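# Guide a ball into the green-bottomed hole on a board

## Task

Get the ball to drop into the hole whose bottom is green, and never let it go into any other hole. The attempt fails at once if any arm part other than the fingers contacts the board, and it also fails if the board ends up anything but flat on the table. Hard impacts of the ball against the lid, walls or floor cost score. The result must stay true on its own once the robot lets go; a state only the robot is holding does not count.

## Robot and tools

Robot: two arms, left_arm and right_arm, each ending in a two-finger gripper. Their bases sit in the scene frame at left_arm (+0.029, +0.346, 0) with quat_wxyz (+0.999, 0, 0, -0.054) and right_arm (+0.012, -0.230, 0) with quat_wxyz (+0.997, 0, 0, -0.076). The names are labels only; they do not mean the left or right of any image.

Frame: a single scene frame is used for every number. Its origin lies on the table surface midway between the arms, +x reaches out over the table, +z is up, and left_arm is on the +y side. Positions are metres; orientations are quaternions written w first (qw, qx, qy, qz). On each gripper, the fingers extend along its +z axis and close along its y axis. end_effector_position is the spot between the finger pads, roughly 1 cm short of the tips.

Row layout (used by execute_actions and move): one flat list of 16 numbers covering both arms, even when only one moves: x, y, z, qw, qx, qy, qz, opening for left_arm, then those 8 again for right_arm. x, y, z and the quaternion are an absolute target pose for that gripper in the scene frame, not an offset. Opening runs from -1 (closed) to +1 (fully open, 0.094 m). To keep an arm still, resend exactly the pose from the last result before it was meant to stay, plus its intended opening; to keep an orientation, repeat the same quaternion in every row rather than copying a possibly drifted reported one.

execute_actions(actions): a list of up to 15 actions; each action is a list of up to 15 rows, each row lasting one 1/30 s step. If an action has fewer than 15 rows, its last row is held to fill 15 steps (0.5 s). An empty list just returns the current state and images. Any target more than 0.6 m from the gripper's current position along any of that gripper's own axes causes that action to be rejected for both arms; a malformed action, or a first action failing this check, rejects the whole call with no motion. Each step the commanded pose is clipped to within 70 mm and 16 degrees of the measured pose, so long moves need several actions; the arm stops at its last clipped pose, not your target. Position is favoured over orientation when both can't be met. Expect final positions a centimetre or more off, usually low.

move(target, speed, blocking): target is one 16-number row as above (absolute poses). The grippers travel straight-line paths that finish together, taking 0.5 to 10 s; longer paths are cut off at 10 s. speed is the top path speed in m/s, 0.002 to 0.5, default 0.25; turning is capped at twice that in rad/s. Paths ignore obstacles and the other arm, and a gripper can lag, wander or overshoot the speed, worse with the arm near straight. Faster contact and targets set deeper past a surface mean harder pushes. Openings are applied as the move begins. blocking=false returns after 0.5 s while motion continues; further moves or actions are refused until a result shows it ended (use wait or stop). The result adds a move: line giving the ending (done, off_target, moving, held, fault) and active limits (limits=paced: the pose was clipped; limits=held: some steps were blocked, after which the arm may surge fast), plus each gripper's distance from its target.

wait(seconds): 0 to 10; the arms hold their last command, a running move continues, and it returns early when the move ends. stop(): brakes a running move; faster arms need more distance; fingers keep moving. zoom_image(camera, region): enlarges [x0, y0, x1, y1] pixels (max 504 by 504) of the latest image from cam_head_left, cam_head_right, cam_high, cam_low, cam_left_wrist or cam_right_wrist. read_manual(section) returns only licence texts. finished_scene(scene) ends scene 1 or 2 irreversibly and reports success; the goal must persist after the robot's last command. Replying without a tool call ends everything.

Results: a state line `left_arm: …` | `right_arm: …` gives each gripper's position and quaternion (possibly a bit off, more at long reach), "Hand target" lines show what each arm is currently driven toward, grip_measured shows finger opening on the command scale (last Joint positions value is metres; each gripper may read up to about 1 mm off), step readings list positions with HELD marking held-back steps, and a "pose unreachable" line names an arm whose command the clearance check altered. Six 504x504 camera images follow, with calibration given in OpenCV form. To grip, command about 0.03 below grip_measured; less for a lighter hold.

Joint ranges (rad): waist -2.880 to 2.880, shoulder 0.000 to 3.142, elbow 0.000 to 3.019, wrist pitch -1.693 to 1.571, wrist yaw -1.571 to 1.571, wrist roll -2.094 to 2.094.

Avoid: any contact between the board and non-finger arm parts; tipping or lifting the board; knocking anything off the table; slamming the ball into lid, walls or floor; arms striking or pushing each other. Holding loads heats motors: MOTOR HOT appears at 85 °C, and at 100 °C an OVER-TEMPERATURE FAULT drops that arm. Loose objects may occasionally be nudged by outside pushes.

Each tool is called after "Request:" by a JSON object that holds its "op" and its "data", one argument or row to a line.

## Session

Request:
{"op": "execute_actions", "data": {
  "actions": []
}}

Scene clock: 0.00 s.
left_arm: end_effector_position=(+0.3844, +0.0078, +0.1851) grip_measured=+1.000 end_effector_quat_wxyz=(+0.656, -0.009, +0.750, -0.089) | right_arm: end_effector_position=(+0.6984, -0.3447, +0.1555) grip_measured=+1.000 end_effector_quat_wxyz=(+0.081, +0.734, +0.674, +0.027)
Joint positions: left_arm=[-0.931  1.465  0.592  0.67  -0.906 -0.308  0.094] | right_arm=[ 0.003  2.113  2.056 -1.354  0.06   1.501  0.094]
Joint velocities: left_arm=[-0.005 -0.015 -0.022  0.022 -0.022 -0.022  0.   ] | right_arm=[-0.005 -0.005 -0.002 -0.012  0.037 -0.037  0.   ]
Motor temperatures (°C, as the motors report them): left_arm=[22 21 18 19 18 20] | right_arm=[19 21 22 21 22 18]
Hand target (left_arm): +0.388, +0.002, +0.192; +0.659, -0.014, +0.746, -0.095
Hand target (right_arm): +0.704, -0.346, +0.156; +0.085, +0.733, +0.674, +0.030

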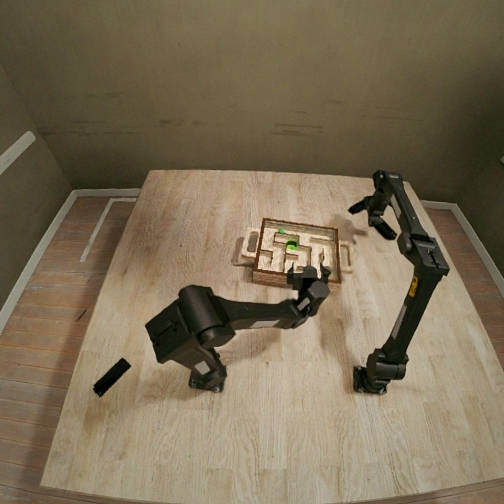

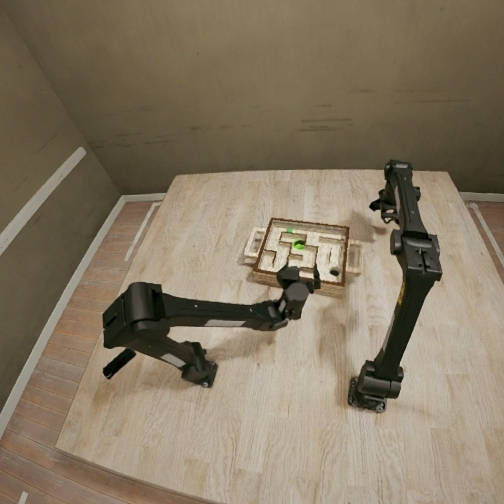

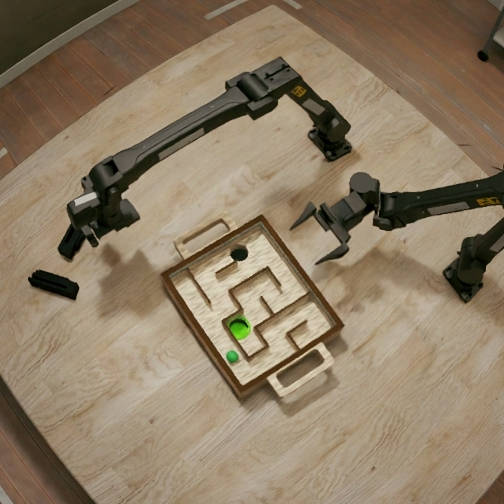

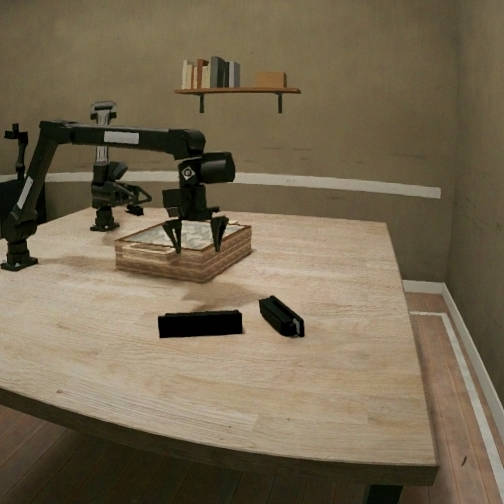

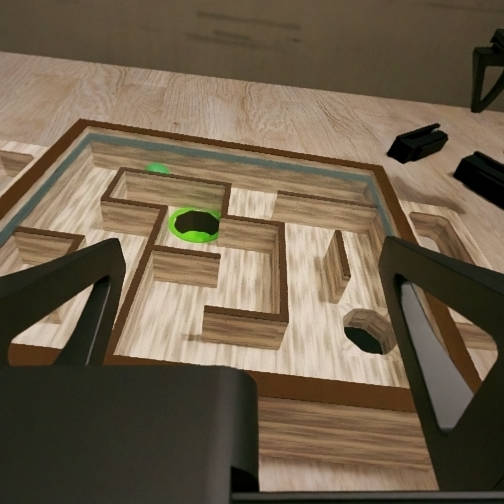

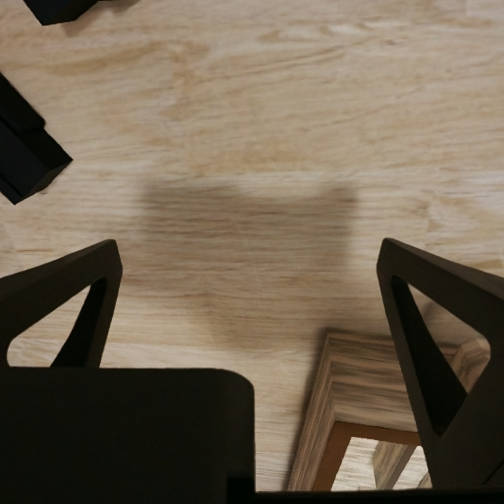

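Request:
{"op": "zoom_image", "data": {
  "camera": "cam_high",
  "region": [150, 200, 360, 410]
}}

Request:
{"op": "zoom_image", "data": {
  "camera": "cam_head_left",
  "region": [225, 200, 365, 310]
}}

Request:
{"op": "zoom_image", "data": {
  "camera": "cam_low",
  "region": [90, 190, 290, 300]
}}

Region (150, 200, 360, 410) of cam_high's 504x504 image, scaled by 2.400, with more detail than that image has.

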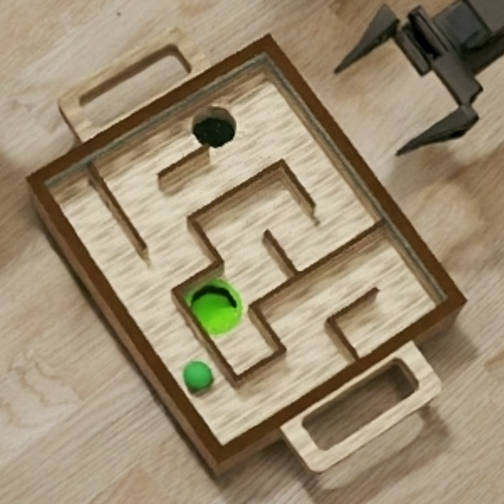

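Region (225, 200, 365, 310) of cam_head_left's 504x504 image, scaled by 3.600, with more detail than that image has; it fills the top 396 rows of this view, and the rest is white.

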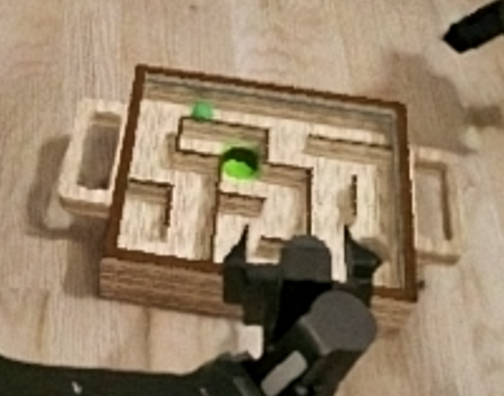

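Region (90, 190, 290, 300) of cam_low's 504x504 image, scaled by 2.520, with more detail than that image has; it fills the top 277 rows of this view, and the rest is white.

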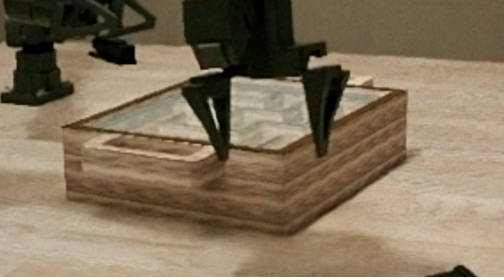

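Request:
{"op": "move", "data": {
  "target": [0.565,0.225,0.2,0,0.998,-0.07,0,0,0.483,-0.225,0.2,0,0.998,-0.07,0,0]
}}

Request:
{"op": "move", "data": {
  "target": [0.565,0.225,0.13,0,0.998,-0.07,0,0,0.483,-0.225,0.13,0,0.998,-0.07,0,0]
}}

Request:
{"op": "zoom_image", "data": {
  "camera": "cam_high",
  "region": [130, 150, 410, 430]
}}

Request:
{"op": "zoom_image", "data": {
  "camera": "cam_low",
  "region": [40, 130, 340, 330]
}}

Scene clock: 78.23 s.
left_arm: end_effector_position=(+0.5489, +0.2188, +0.1974) grip_measured=+0.003 end_effector_quat_wxyz=(+0.230, +0.825, -0.515, -0.001) | right_arm: end_effector_position=(+0.4847, -0.2218, +0.1964) grip_measured=+0.002 end_effector_quat_wxyz=(-0.227, +0.880, +0.414, +0.046)
Joint positions: left_arm=[-0.     1.877  1.752 -1.661  0.414 -2.089  0.047] | right_arm=[ 0.018  1.691  1.492 -1.554 -0.433  2.088  0.047]
Joint velocities: left_arm=[-0.005  0.005  0.012 -0.022  0.037  0.022 -0.   ] | right_arm=[-0.005  0.005 -0.002  0.002 -0.037 -0.051  0.001]
Motor temperatures (°C, as the motors report them): left_arm=[22 21 22 19 18 20] | right_arm=[19 24 27 21 22 18]
Hand target (left_arm): +0.563, +0.224, +0.201; +0.230, +0.830, -0.508, +0.004
Hand target (right_arm): +0.484, -0.226, +0.199; -0.230, +0.884, +0.404, +0.044
Off the commanded pose (left_arm): 0.017 m, 61 deg; orientation clipped at the last step of the last action.
Off the commanded pose (right_arm): 0.005 m, 64 deg; orientation clipped at the last step of the last action.
joint sent to its limit (left arm) — the command would take joint 6 (wrist roll) past its lower limit, so that joint was sent only as far as its limit.
joint sent to its limit (right arm) — the command would take joint 6 (wrist roll) past its upper limit, so that joint was sent only as far as its limit.
move: off_target (left_arm, right_arm); limits=paced
camera_calibration (this result's frames):
cam_left_wrist: T_world_to_cam=[[0.854534, 0.369157, -0.365369, -0.482614], [0.51035, -0.466069, 0.722719, -0.315404], [0.0965096, -0.804054, -0.586671, 0.359652], [0, 0, 0, 1]] pos_world=[0.538667, 0.32034, 0.262614]
cam_right_wrist: T_world_to_cam=[[-0.746579, 0.559235, 0.360383, 0.412787], [0.592497, 0.31251, 0.742486, -0.356318], [0.302601, 0.76785, -0.564658, 0.258346], [0, 0, 0, 1]] pos_world=[0.44112, -0.317864, 0.261677]

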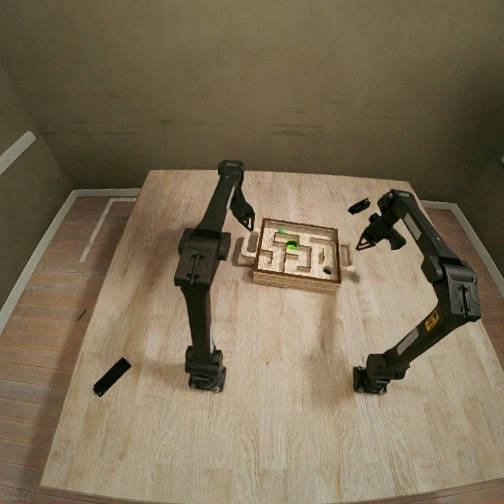

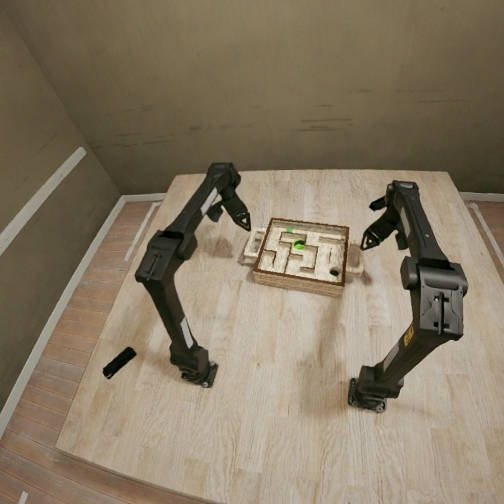

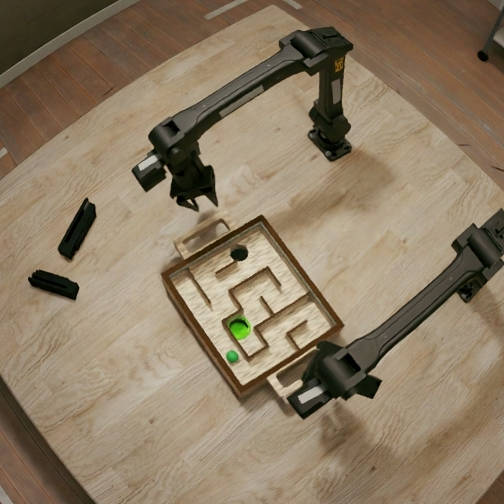

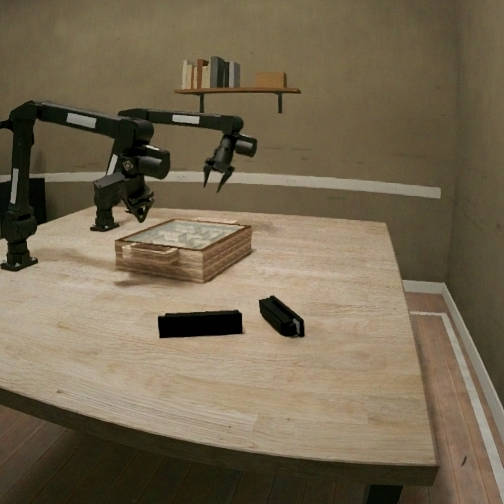

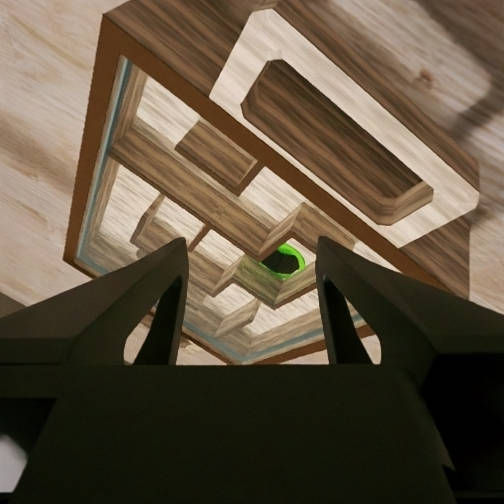

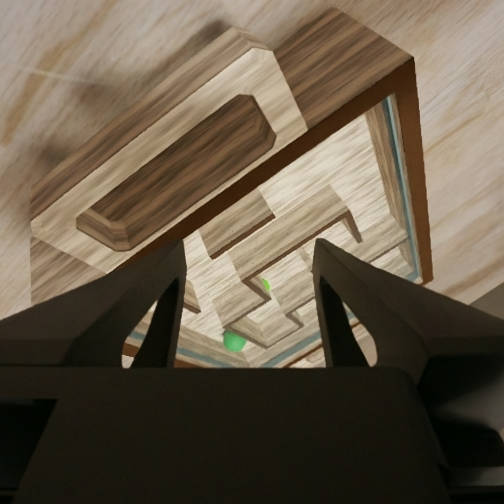

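Scene clock: 80.83 s.
left_arm: end_effector_position=(+0.5613, +0.2215, +0.1465) grip_measured=+0.003 end_effector_quat_wxyz=(+0.201, +0.825, -0.527, +0.031) | right_arm: end_effector_position=(+0.4833, -0.2213, +0.1450) grip_measured=+0.002 end_effector_quat_wxyz=(-0.214, +0.879, +0.420, +0.068)
Joint positions: left_arm=[-0.     1.881  1.636 -1.456  0.388 -2.089  0.047] | right_arm=[ 0.018  1.691  1.357 -1.365 -0.435  2.088  0.047]
Joint velocities: left_arm=[-0.005  0.005 -0.007 -0.007  0.007 -0.154  0.   ] | right_arm=[ 0.005 -0.015 -0.012  0.012 -0.007  0.007 -0.001]
Motor temperatures (°C, as the motors report them): left_arm=[22 21 22 19 18 20] | right_arm=[19 24 27 21 22 18]
Hand target (left_arm): +0.563, +0.226, +0.130; +0.203, +0.830, -0.520, +0.022
Hand target (right_arm): +0.484, -0.226, +0.130; -0.218, +0.884, +0.409, +0.059
Off the commanded pose (left_arm): 0.017 m, 61 deg; orientation clipped at the last step of the last action.
Off the commanded pose (right_arm): 0.015 m, 64 deg; orientation clipped at the last step of the last action.
joint sent to its limit (left arm) — the command would take joint 6 (wrist roll) past its lower limit, so that joint was sent only as far as its limit.
joint sent to its limit (right arm) — the command would take joint 6 (wrist roll) past its upper limit, so that joint was sent only as far as its limit.
move: off_target (left_arm, right_arm); limits=paced
camera_calibration (this result's frames):
cam_left_wrist: T_world_to_cam=[[0.884428, 0.370535, -0.283711, -0.541909], [0.443875, -0.480202, 0.756559, -0.248132], [0.144093, -0.795053, -0.589175, 0.302453], [0, 0, 0, 1]] pos_world=[0.545837, 0.322109, 0.212179]
cam_right_wrist: T_world_to_cam=[[-0.76418, 0.561428, 0.317534, 0.445202], [0.552541, 0.315833, 0.771329, -0.30159], [0.332758, 0.764885, -0.551565, 0.212153], [0, 0, 0, 1]] pos_world=[0.43626, -0.31697, 0.208274]

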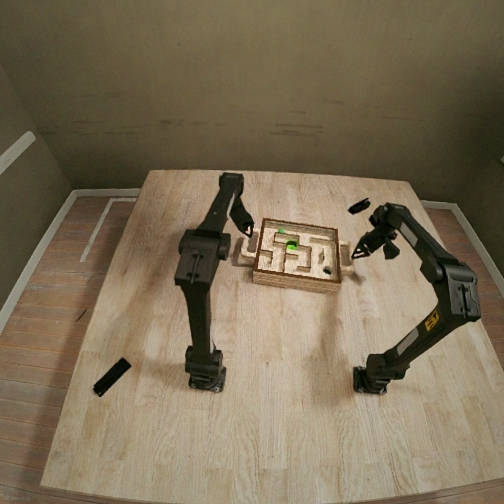

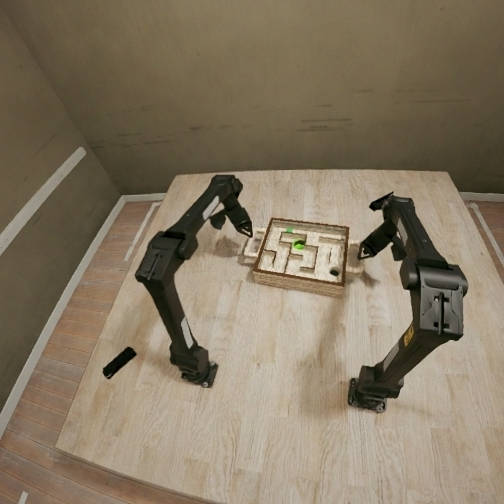

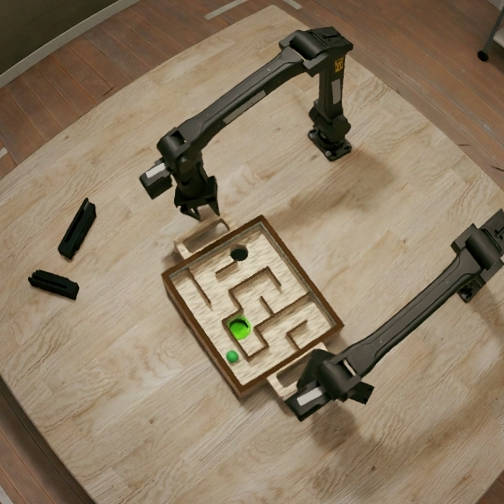

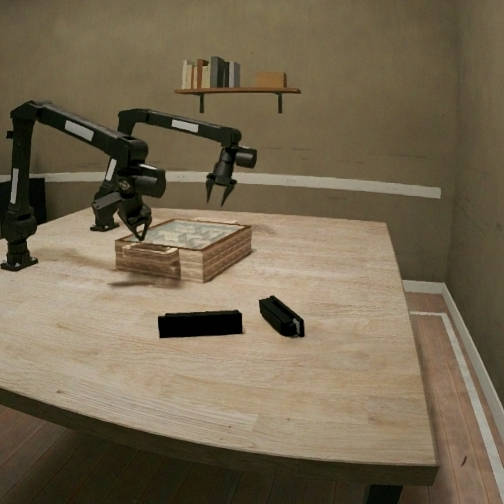

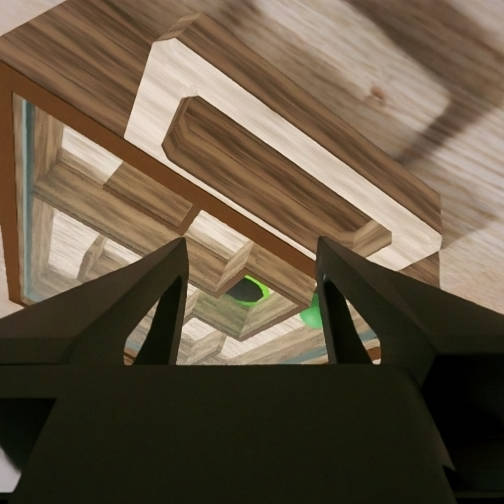

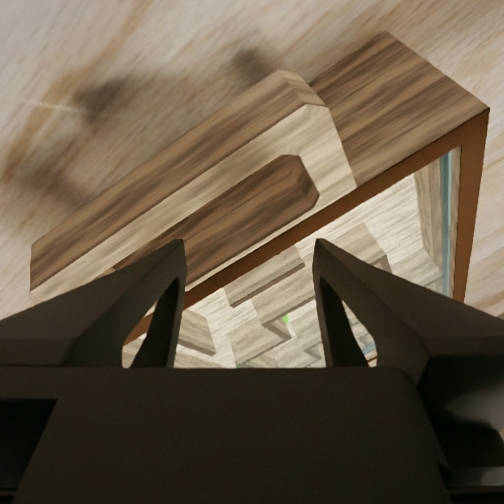

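Region (130, 150, 410, 430) of cam_high's 504x504 image, scaled by 1.800, with more detail than that image has.

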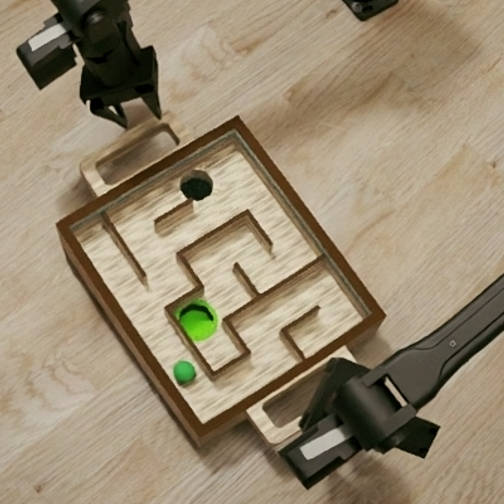

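Region (40, 130, 340, 330) of cam_low's 504x504 image, scaled by 1.680, with more detail than that image has.

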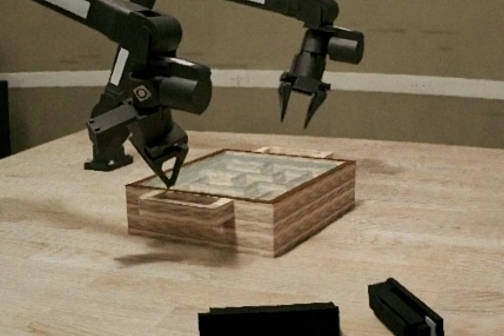

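Request:
{"op": "move", "data": {
  "target": [0.565,0.225,0.17,0,0.07,0.998,0,0,0.483,-0.225,0.17,0,0.07,0.998,0,0],
  "speed": 0.4
}}

Request:
{"op": "move", "data": {
  "target": [0.565,0.225,0.125,0,0.07,0.998,0,0,0.483,-0.225,0.125,0,0.07,0.998,0,0]
}}

Scene clock: 91.03 s.
left_arm: end_effector_position=(+0.5656, +0.2310, +0.1637) grip_measured=+0.003 end_effector_quat_wxyz=(-0.012, +0.060, +0.998, +0.002) | right_arm: end_effector_position=(+0.4816, -0.2279, +0.1632) grip_measured=+0.002 end_effector_quat_wxyz=(-0.013, +0.080, +0.997, -0.001)
Joint positions: left_arm=[-0.101  1.815  1.626 -1.406 -0.001 -0.089  0.047] | right_arm=[ 0.158  1.615  1.359 -1.34  -0.001  0.167  0.047]
Joint velocities: left_arm=[-0.005  0.005 -0.007 -0.007  0.081 -0.007 -0.001] | right_arm=[-0.015 -0.005 -0.002 -0.002  0.007  0.007 -0.   ]
Motor temperatures (°C, as the motors report them): left_arm=[22 22 22 19 18 20] | right_arm=[19 23 26 21 22 18]
Hand target (left_arm): +0.565, +0.225, +0.169; -0.001, +0.071, +0.998, +0.001
Hand target (right_arm): +0.482, -0.225, +0.169; +0.000, +0.069, +0.998, +0.001
Off the commanded pose (left_arm): 0.009 m, 2 deg.
Off the commanded pose (right_arm): 0.008 m, 2 deg.
move: done
camera_calibration (this result's frames):
cam_left_wrist: T_world_to_cam=[[-0.120311, -0.992641, 0.0137694, 0.290129], [-0.784943, 0.103611, 0.610844, 0.32553], [-0.607775, 0.0626829, -0.791632, 0.579771], [0, 0, 0, 1]] pos_world=[0.642798, 0.217924, 0.256123]
cam_right_wrist: T_world_to_cam=[[-0.165693, -0.986177, 0.000636271, -0.147343], [-0.781426, 0.131685, 0.609945, 0.314179], [-0.601598, 0.100567, -0.792443, 0.565728], [0, 0, 0, 1]] pos_world=[0.561434, -0.243573, 0.256769]

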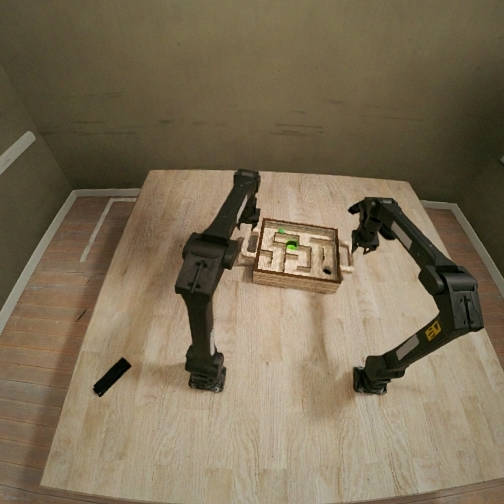

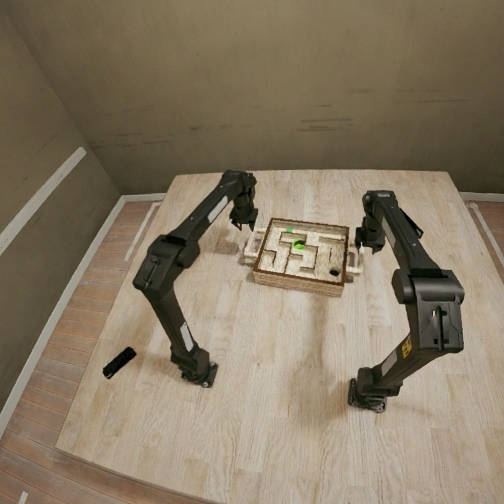

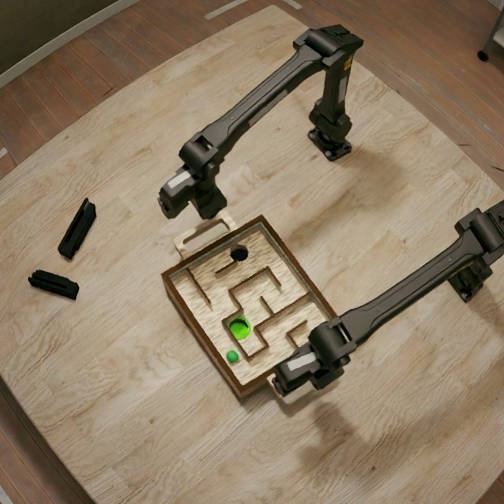

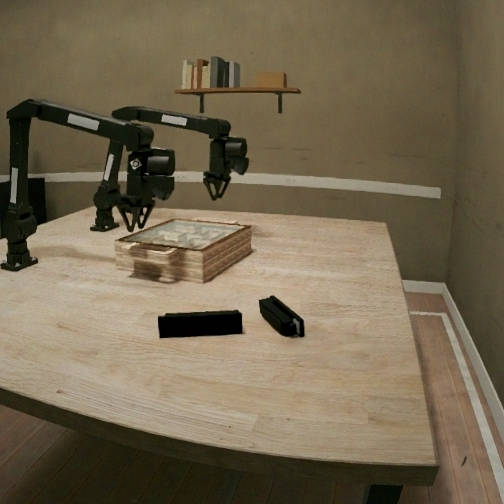

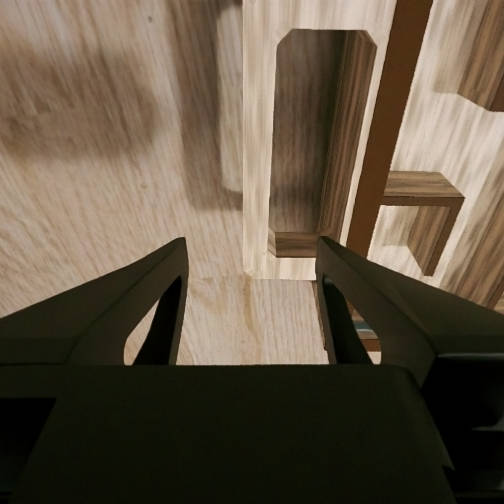

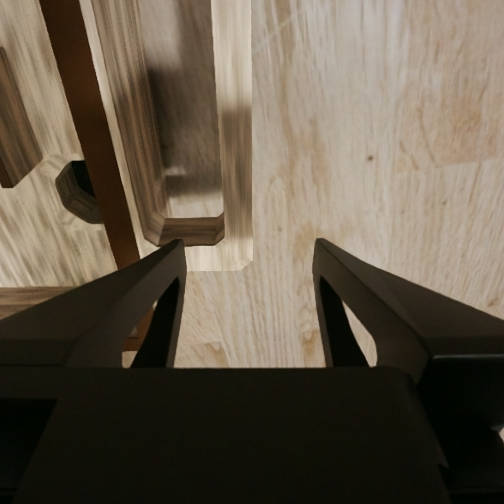

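Scene clock: 91.77 s.
left_arm: end_effector_position=(+0.5627, +0.2316, +0.1307) grip_measured=+0.003 end_effector_quat_wxyz=(-0.002, +0.061, +0.998, +0.001) | right_arm: end_effector_position=(+0.4813, -0.2279, +0.1347) grip_measured=+0.002 end_effector_quat_wxyz=(+0.004, +0.079, +0.997, +0.001)
Joint positions: left_arm=[-0.101  1.815  1.537 -1.297 -0.001 -0.087  0.047] | right_arm=[ 0.158  1.615  1.281 -1.228 -0.001  0.165  0.047]
Joint velocities: left_arm=[ 0.015  0.005  0.012 -0.032 -0.037  0.007  0.   ] | right_arm=[ 0.015 -0.005  0.007 -0.002 -0.037 -0.037  0.   ]
Motor temperatures (°C, as the motors report them): left_arm=[22 22 22 19 18 20] | right_arm=[19 23 26 21 22 18]
Hand target (left_arm): +0.564, +0.225, +0.125; -0.000, +0.070, +0.998, +0.000
Hand target (right_arm): +0.484, -0.225, +0.125; -0.000, +0.070, +0.998, +0.000
Off the commanded pose (left_arm): 0.009 m, 1 deg.
Off the commanded pose (right_arm): 0.010 m, 1 deg.
move: done
camera_calibration (this result's frames):
cam_left_wrist: T_world_to_cam=[[-0.122109, -0.992395, 0.0155423, 0.29157], [-0.796477, 0.107322, 0.595069, 0.351015], [-0.592211, 0.0602844, -0.803525, 0.545242], [0, 0, 0, 1]] pos_world=[0.638077, 0.218811, 0.224705]
cam_right_wrist: T_world_to_cam=[[-0.163735, -0.986491, -0.0051799, -0.147607], [-0.80193, 0.13004, 0.583093, 0.344447], [-0.574542, 0.0996265, -0.812389, 0.532405], [0, 0, 0, 1]] pos_world=[0.557943, -0.243447, 0.230911]

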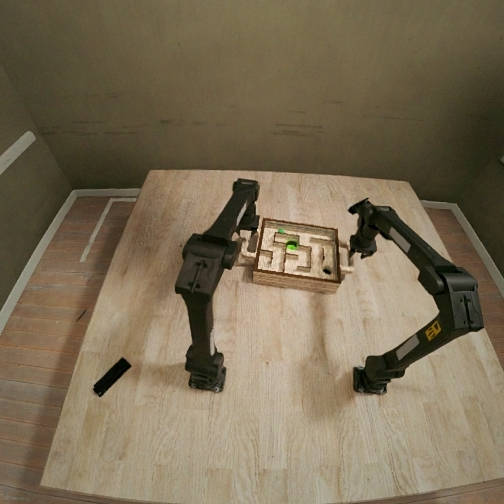

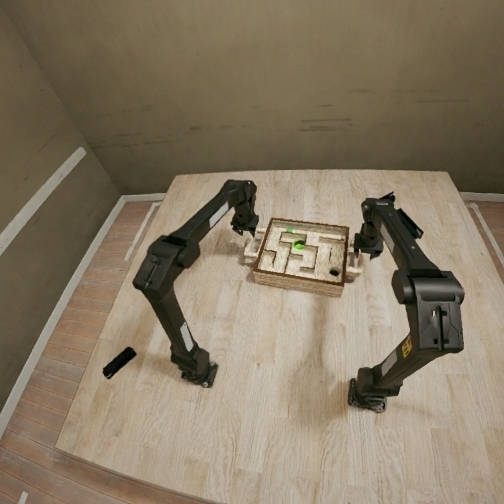

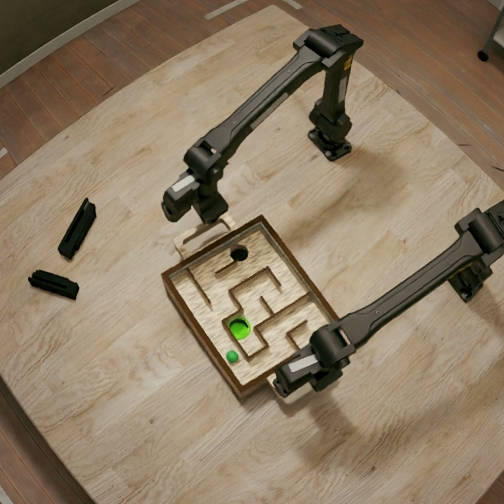

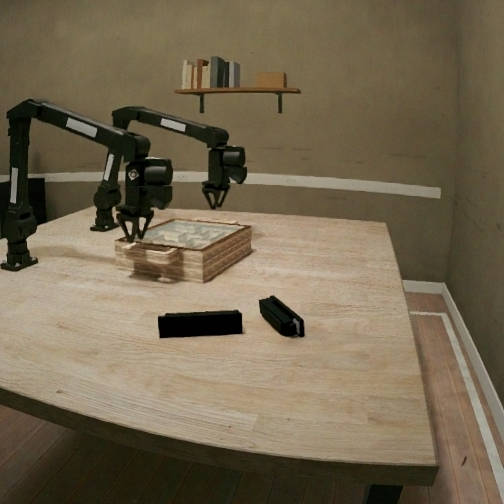

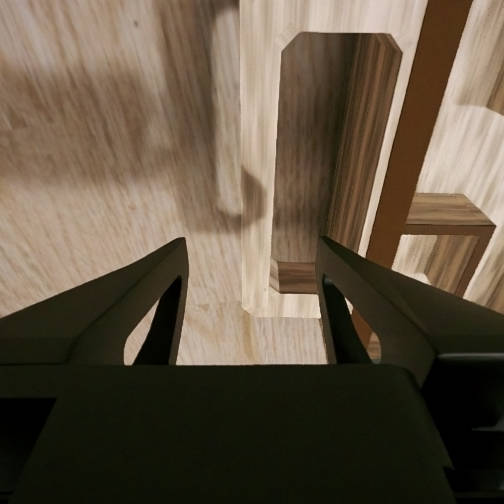

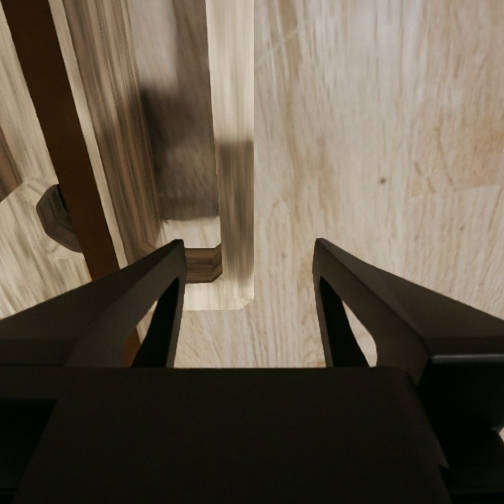

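Request:
{"op": "move", "data": {
  "target": [0.555,0.220,0.09,0,0.07,0.998,0,0,0.48,-0.215,0.09,0,0.07,0.998,0,0],
  "speed": 0.1
}}

Request:
{"op": "zoom_image", "data": {
  "camera": "cam_low",
  "region": [90, 170, 290, 300]
}}

Scene clock: 105.53 s.
left_arm: end_effector_position=(+0.5537, +0.2258, +0.1007) grip_measured=+0.003 end_effector_quat_wxyz=(+0.002, +0.068, +0.998, +0.000) | right_arm: end_effector_position=(+0.4800, -0.2177, +0.1052) grip_measured=+0.002 end_effector_quat_wxyz=(+0.010, +0.068, +0.998, +0.001)
Joint positions: left_arm=[-0.116  1.815  1.454 -1.205 -0.001 -0.087  0.047] | right_arm=[ 0.18   1.633  1.221 -1.137 -0.001  0.164  0.047]
Joint velocities: left_arm=[-0.005  0.005 -0.002 -0.012 -0.007 -0.066  0.   ] | right_arm=[-0.005 -0.005 -0.002  0.002 -0.022 -0.022  0.   ]
Motor temperatures (°C, as the motors report them): left_arm=[22 22 22 19 18 20] | right_arm=[19 23 26 21 22 18]
Hand target (left_arm): +0.554, +0.220, +0.090; -0.000, +0.070, +0.998, +0.000
Hand target (right_arm): +0.480, -0.215, +0.090; -0.000, +0.070, +0.998, -0.000
Off the commanded pose (left_arm): 0.012 m, 0 deg.
Off the commanded pose (right_arm): 0.015 m, 1 deg.
move: off_target (left_arm, right_arm)
camera_calibration (this result's frames):
cam_left_wrist: T_world_to_cam=[[-0.13663, -0.990487, 0.0163728, 0.292667], [-0.800335, 0.12011, 0.587399, 0.362306], [-0.583778, 0.0671529, -0.809132, 0.510457], [0, 0, 0, 1]] pos_world=[0.627947, 0.212088, 0.195417]
cam_right_wrist: T_world_to_cam=[[-0.141791, -0.98987, -0.00730956, -0.14898], [-0.811885, 0.112065, 0.572961, 0.361199], [-0.566337, 0.0871753, -0.81955, 0.500797], [0, 0, 0, 1]] pos_world=[0.555748, -0.231606, 0.202386]

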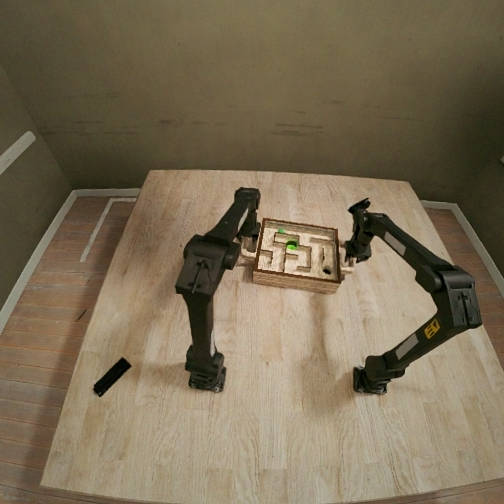

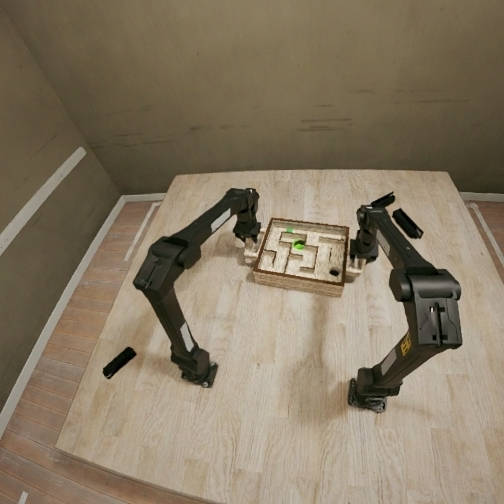

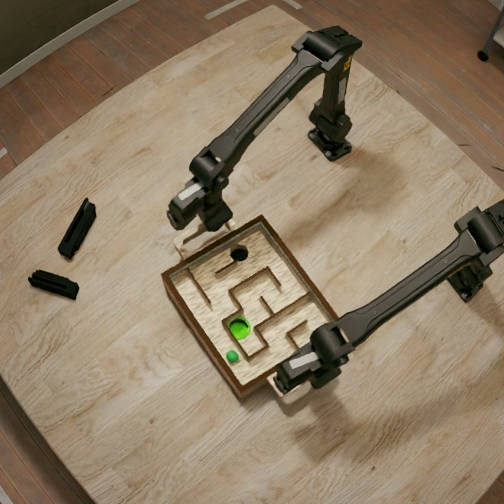

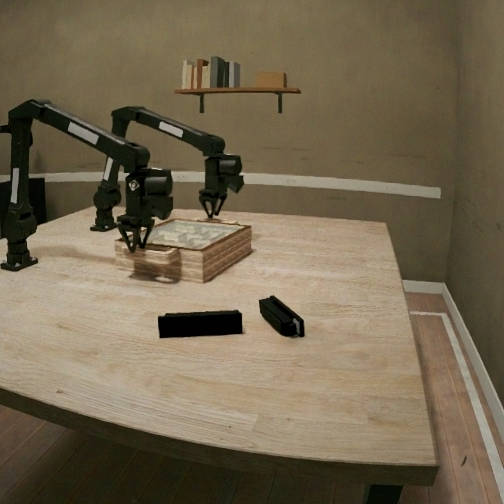

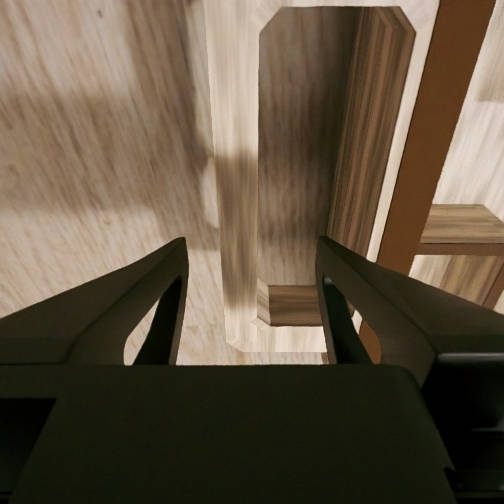

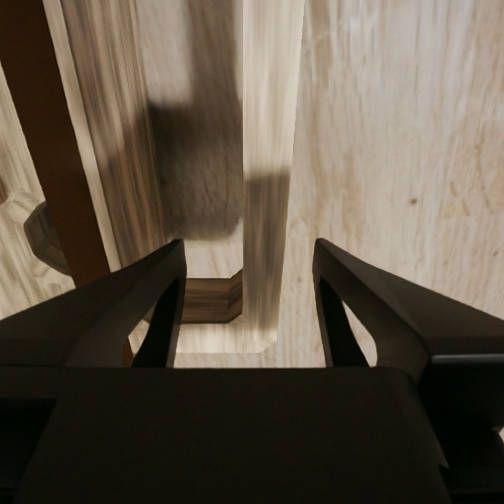

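Region (90, 170, 290, 300) of cam_low's 504x504 image, scaled by 2.520, with more detail than that image has; it fills the top 328 rows of this view, and the rest is white.

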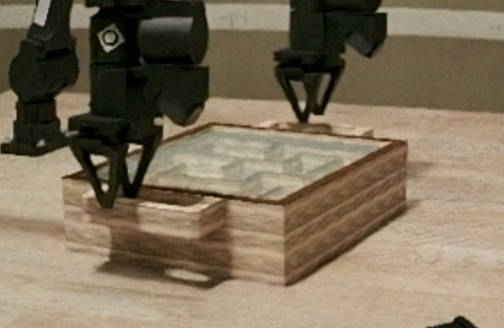

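Request:
{"op": "move", "data": {
  "target": [0.58,0.222,0.09,0,0.07,0.998,0,0,0.51,-0.223,0.09,0,0.07,0.998,0,0],
  "speed": 0.1
}}

Request:
{"op": "move", "data": {
  "target": [0.58,0.222,0.072,0,0.07,0.998,0,0,0.51,-0.223,0.068,0,0.07,0.998,0,0],
  "speed": 0.05
}}

Request:
{"op": "zoom_image", "data": {
  "camera": "cam_low",
  "region": [90, 170, 290, 300]
}}

Scene clock: 116.40 s.
left_arm: end_effector_position=(+0.5627, +0.2237, +0.0820) grip_measured=+0.003 end_effector_quat_wxyz=(-0.011, +0.069, +0.998, +0.002) | right_arm: end_effector_position=(+0.4954, -0.2193, +0.0881) grip_measured=+0.002 end_effector_quat_wxyz=(-0.003, +0.070, +0.998, +0.000)
Joint positions: left_arm=[-0.116  1.871  1.484 -1.205 -0.001 -0.087  0.047] | right_arm=[ 0.176  1.705  1.265 -1.137 -0.001  0.164  0.047]
Joint velocities: left_arm=[-0.005 -0.024  0.012 -0.007 -0.007 -0.081 -0.   ] | right_arm=[-0.005 -0.005  0.002 -0.007  0.037 -0.081 -0.001]
Motor temperatures (°C, as the motors report them): left_arm=[22 22 22 19 18 20] | right_arm=[19 23 26 21 22 18]
Hand target (left_arm): +0.579, +0.222, +0.090; +0.001, +0.070, +0.998, -0.000
Hand target (right_arm): +0.510, -0.223, +0.090; +0.000, +0.070, +0.998, -0.000
Off the commanded pose (left_arm): 0.019 m, 1 deg.
Off the commanded pose (right_arm): 0.015 m, 0 deg.
move: off_target (left_arm, right_arm)
camera_calibration (this result's frames):
cam_left_wrist: T_world_to_cam=[[-0.136617, -0.990524, 0.0140905, 0.292356], [-0.784943, 0.116918, 0.608436, 0.371097], [-0.604318, 0.0720627, -0.793478, 0.509931], [0, 0, 0, 1]] pos_world=[0.639391, 0.209451, 0.174711]
cam_right_wrist: T_world_to_cam=[[-0.14608, -0.989269, -0.00265522, -0.146667], [-0.795372, 0.115852, 0.594947, 0.37434], [-0.588255, 0.0890219, -0.803761, 0.505512], [0, 0, 0, 1]] pos_world=[0.573684, -0.233462, 0.183209]

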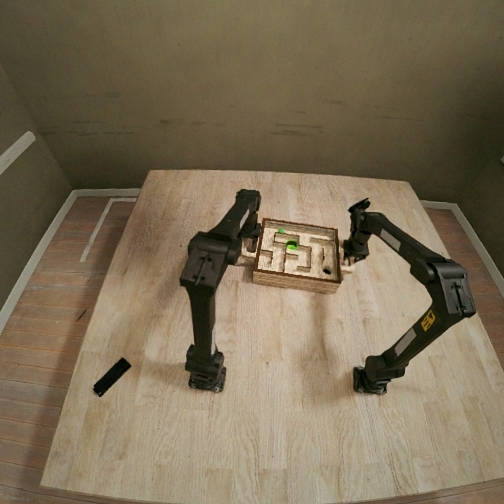

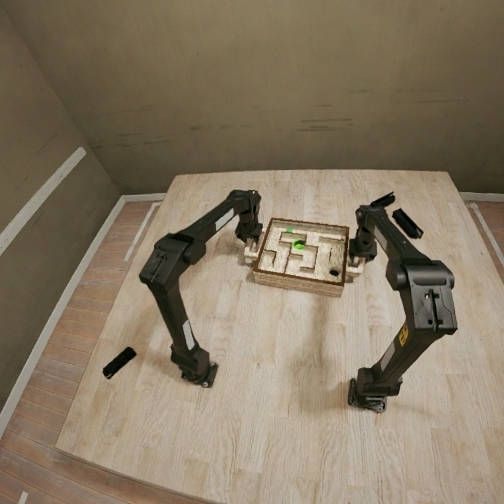

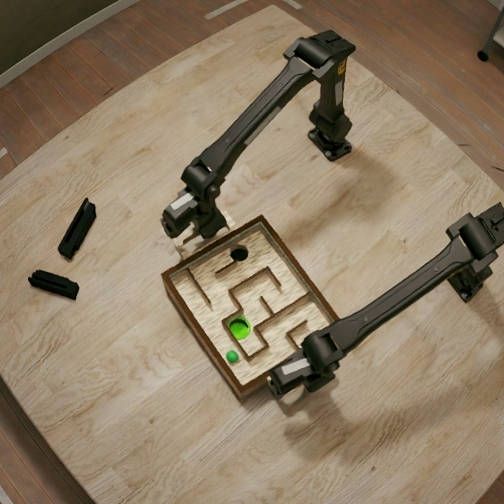

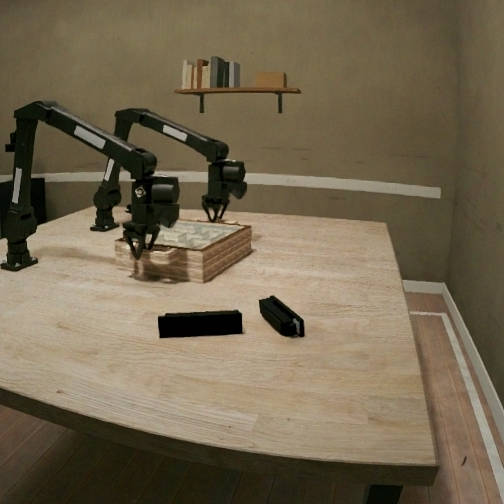

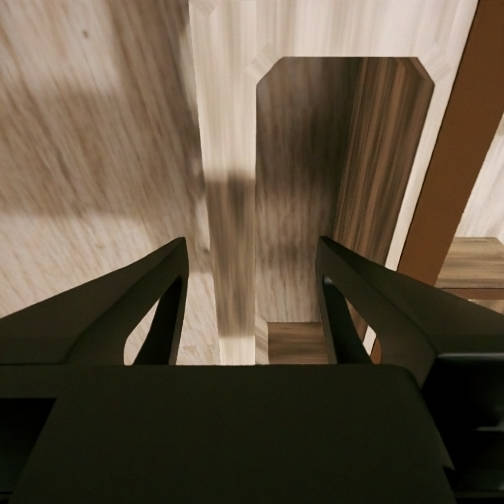

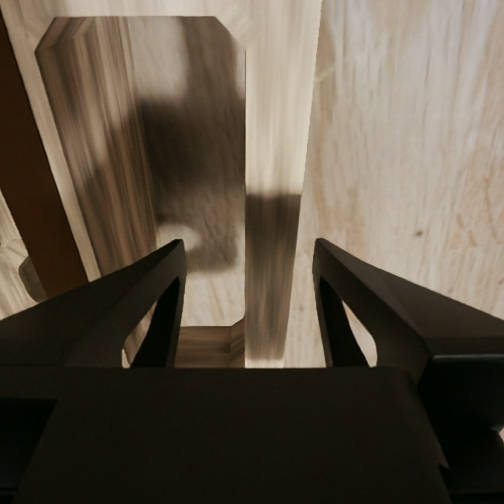

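Scene clock: 117.30 s.
left_arm: end_effector_position=(+0.5657, +0.2230, +0.0759) grip_measured=+0.003 end_effector_quat_wxyz=(-0.009, +0.069, +0.998, +0.002) | right_arm: end_effector_position=(+0.5021, -0.2191, +0.0785) grip_measured=+0.002 end_effector_quat_wxyz=(+0.002, +0.070, +0.998, +0.001)
Joint positions: left_arm=[-0.116  1.883  1.484 -1.19  -0.001 -0.086  0.047] | right_arm=[ 0.176  1.725  1.265 -1.106 -0.001  0.164  0.047]
Joint velocities: left_arm=[-0.015  0.005 -0.002 -0.002  0.037 -0.007  0.   ] | right_arm=[-0.005 -0.005 -0.017 -0.017 -0.007  0.022 -0.   ]
Motor temperatures (°C, as the motors report them): left_arm=[22 22 22 19 18 20] | right_arm=[19 23 26 21 22 18]
Hand target (left_arm): +0.579, +0.222, +0.072; +0.000, +0.070, +0.998, +0.000
Hand target (right_arm): +0.510, -0.223, +0.068; -0.000, +0.070, +0.998, -0.000
Off the commanded pose (left_arm): 0.015 m, 1 deg.
Off the commanded pose (right_arm): 0.014 m, 0 deg.
move: off_target (left_arm, right_arm)
camera_calibration (this result's frames):
cam_left_wrist: T_world_to_cam=[[-0.137043, -0.990461, 0.0143954, 0.292379], [-0.786929, 0.117685, 0.605717, 0.378397], [-0.601632, 0.0716808, -0.79555, 0.505667], [0, 0, 0, 1]] pos_world=[0.642066, 0.208812, 0.168873]
cam_right_wrist: T_world_to_cam=[[-0.146042, -0.989268, -0.00446567, -0.14543], [-0.80168, 0.115702, 0.586449, 0.389175], [-0.579639, 0.0892265, -0.809974, 0.497943], [0, 0, 0, 1]] pos_world=[0.579382, -0.233327, 0.17444]

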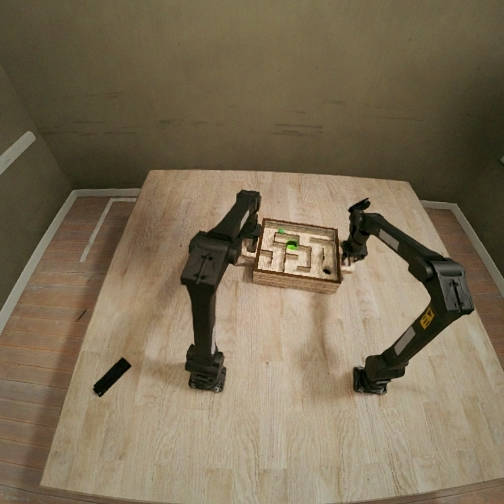

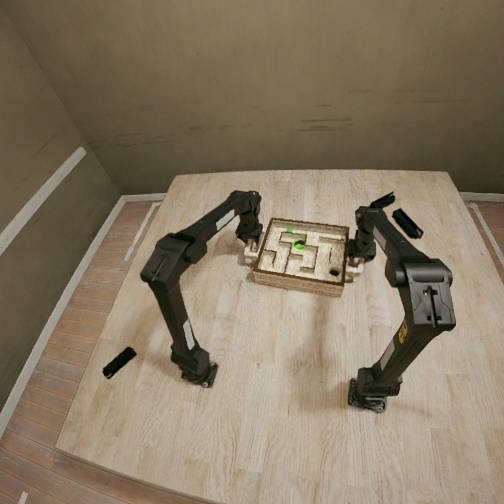

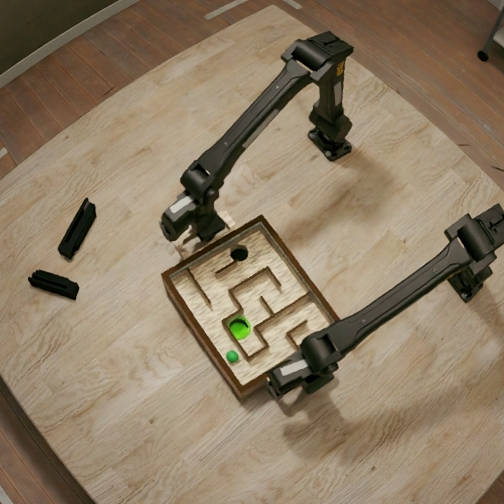

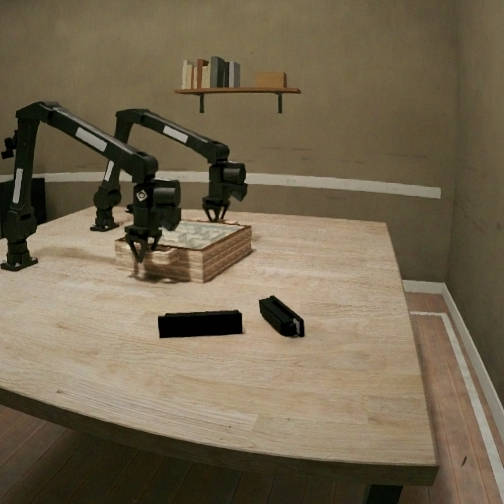

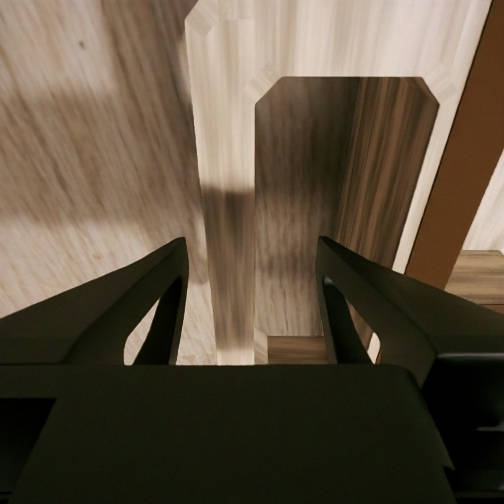

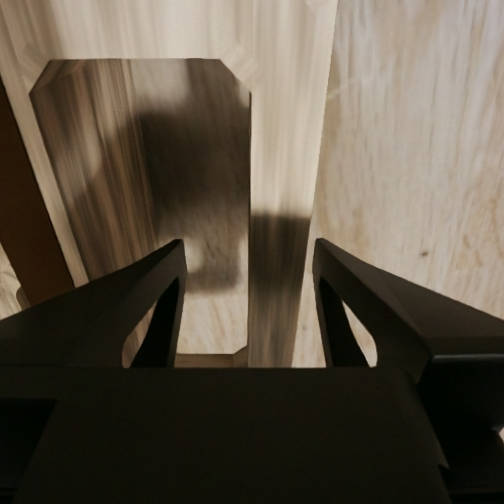

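Region (90, 170, 290, 300) of cam_low's 504x504 image, scaled by 2.520, with more detail than that image has; it fills the top 328 rows of this view, and the rest is white.

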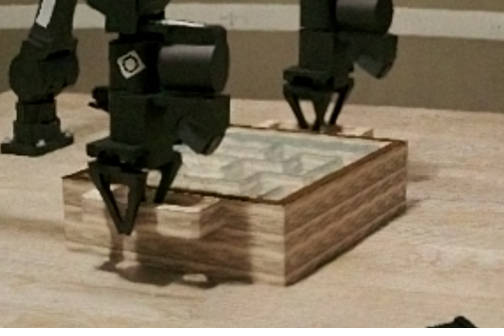

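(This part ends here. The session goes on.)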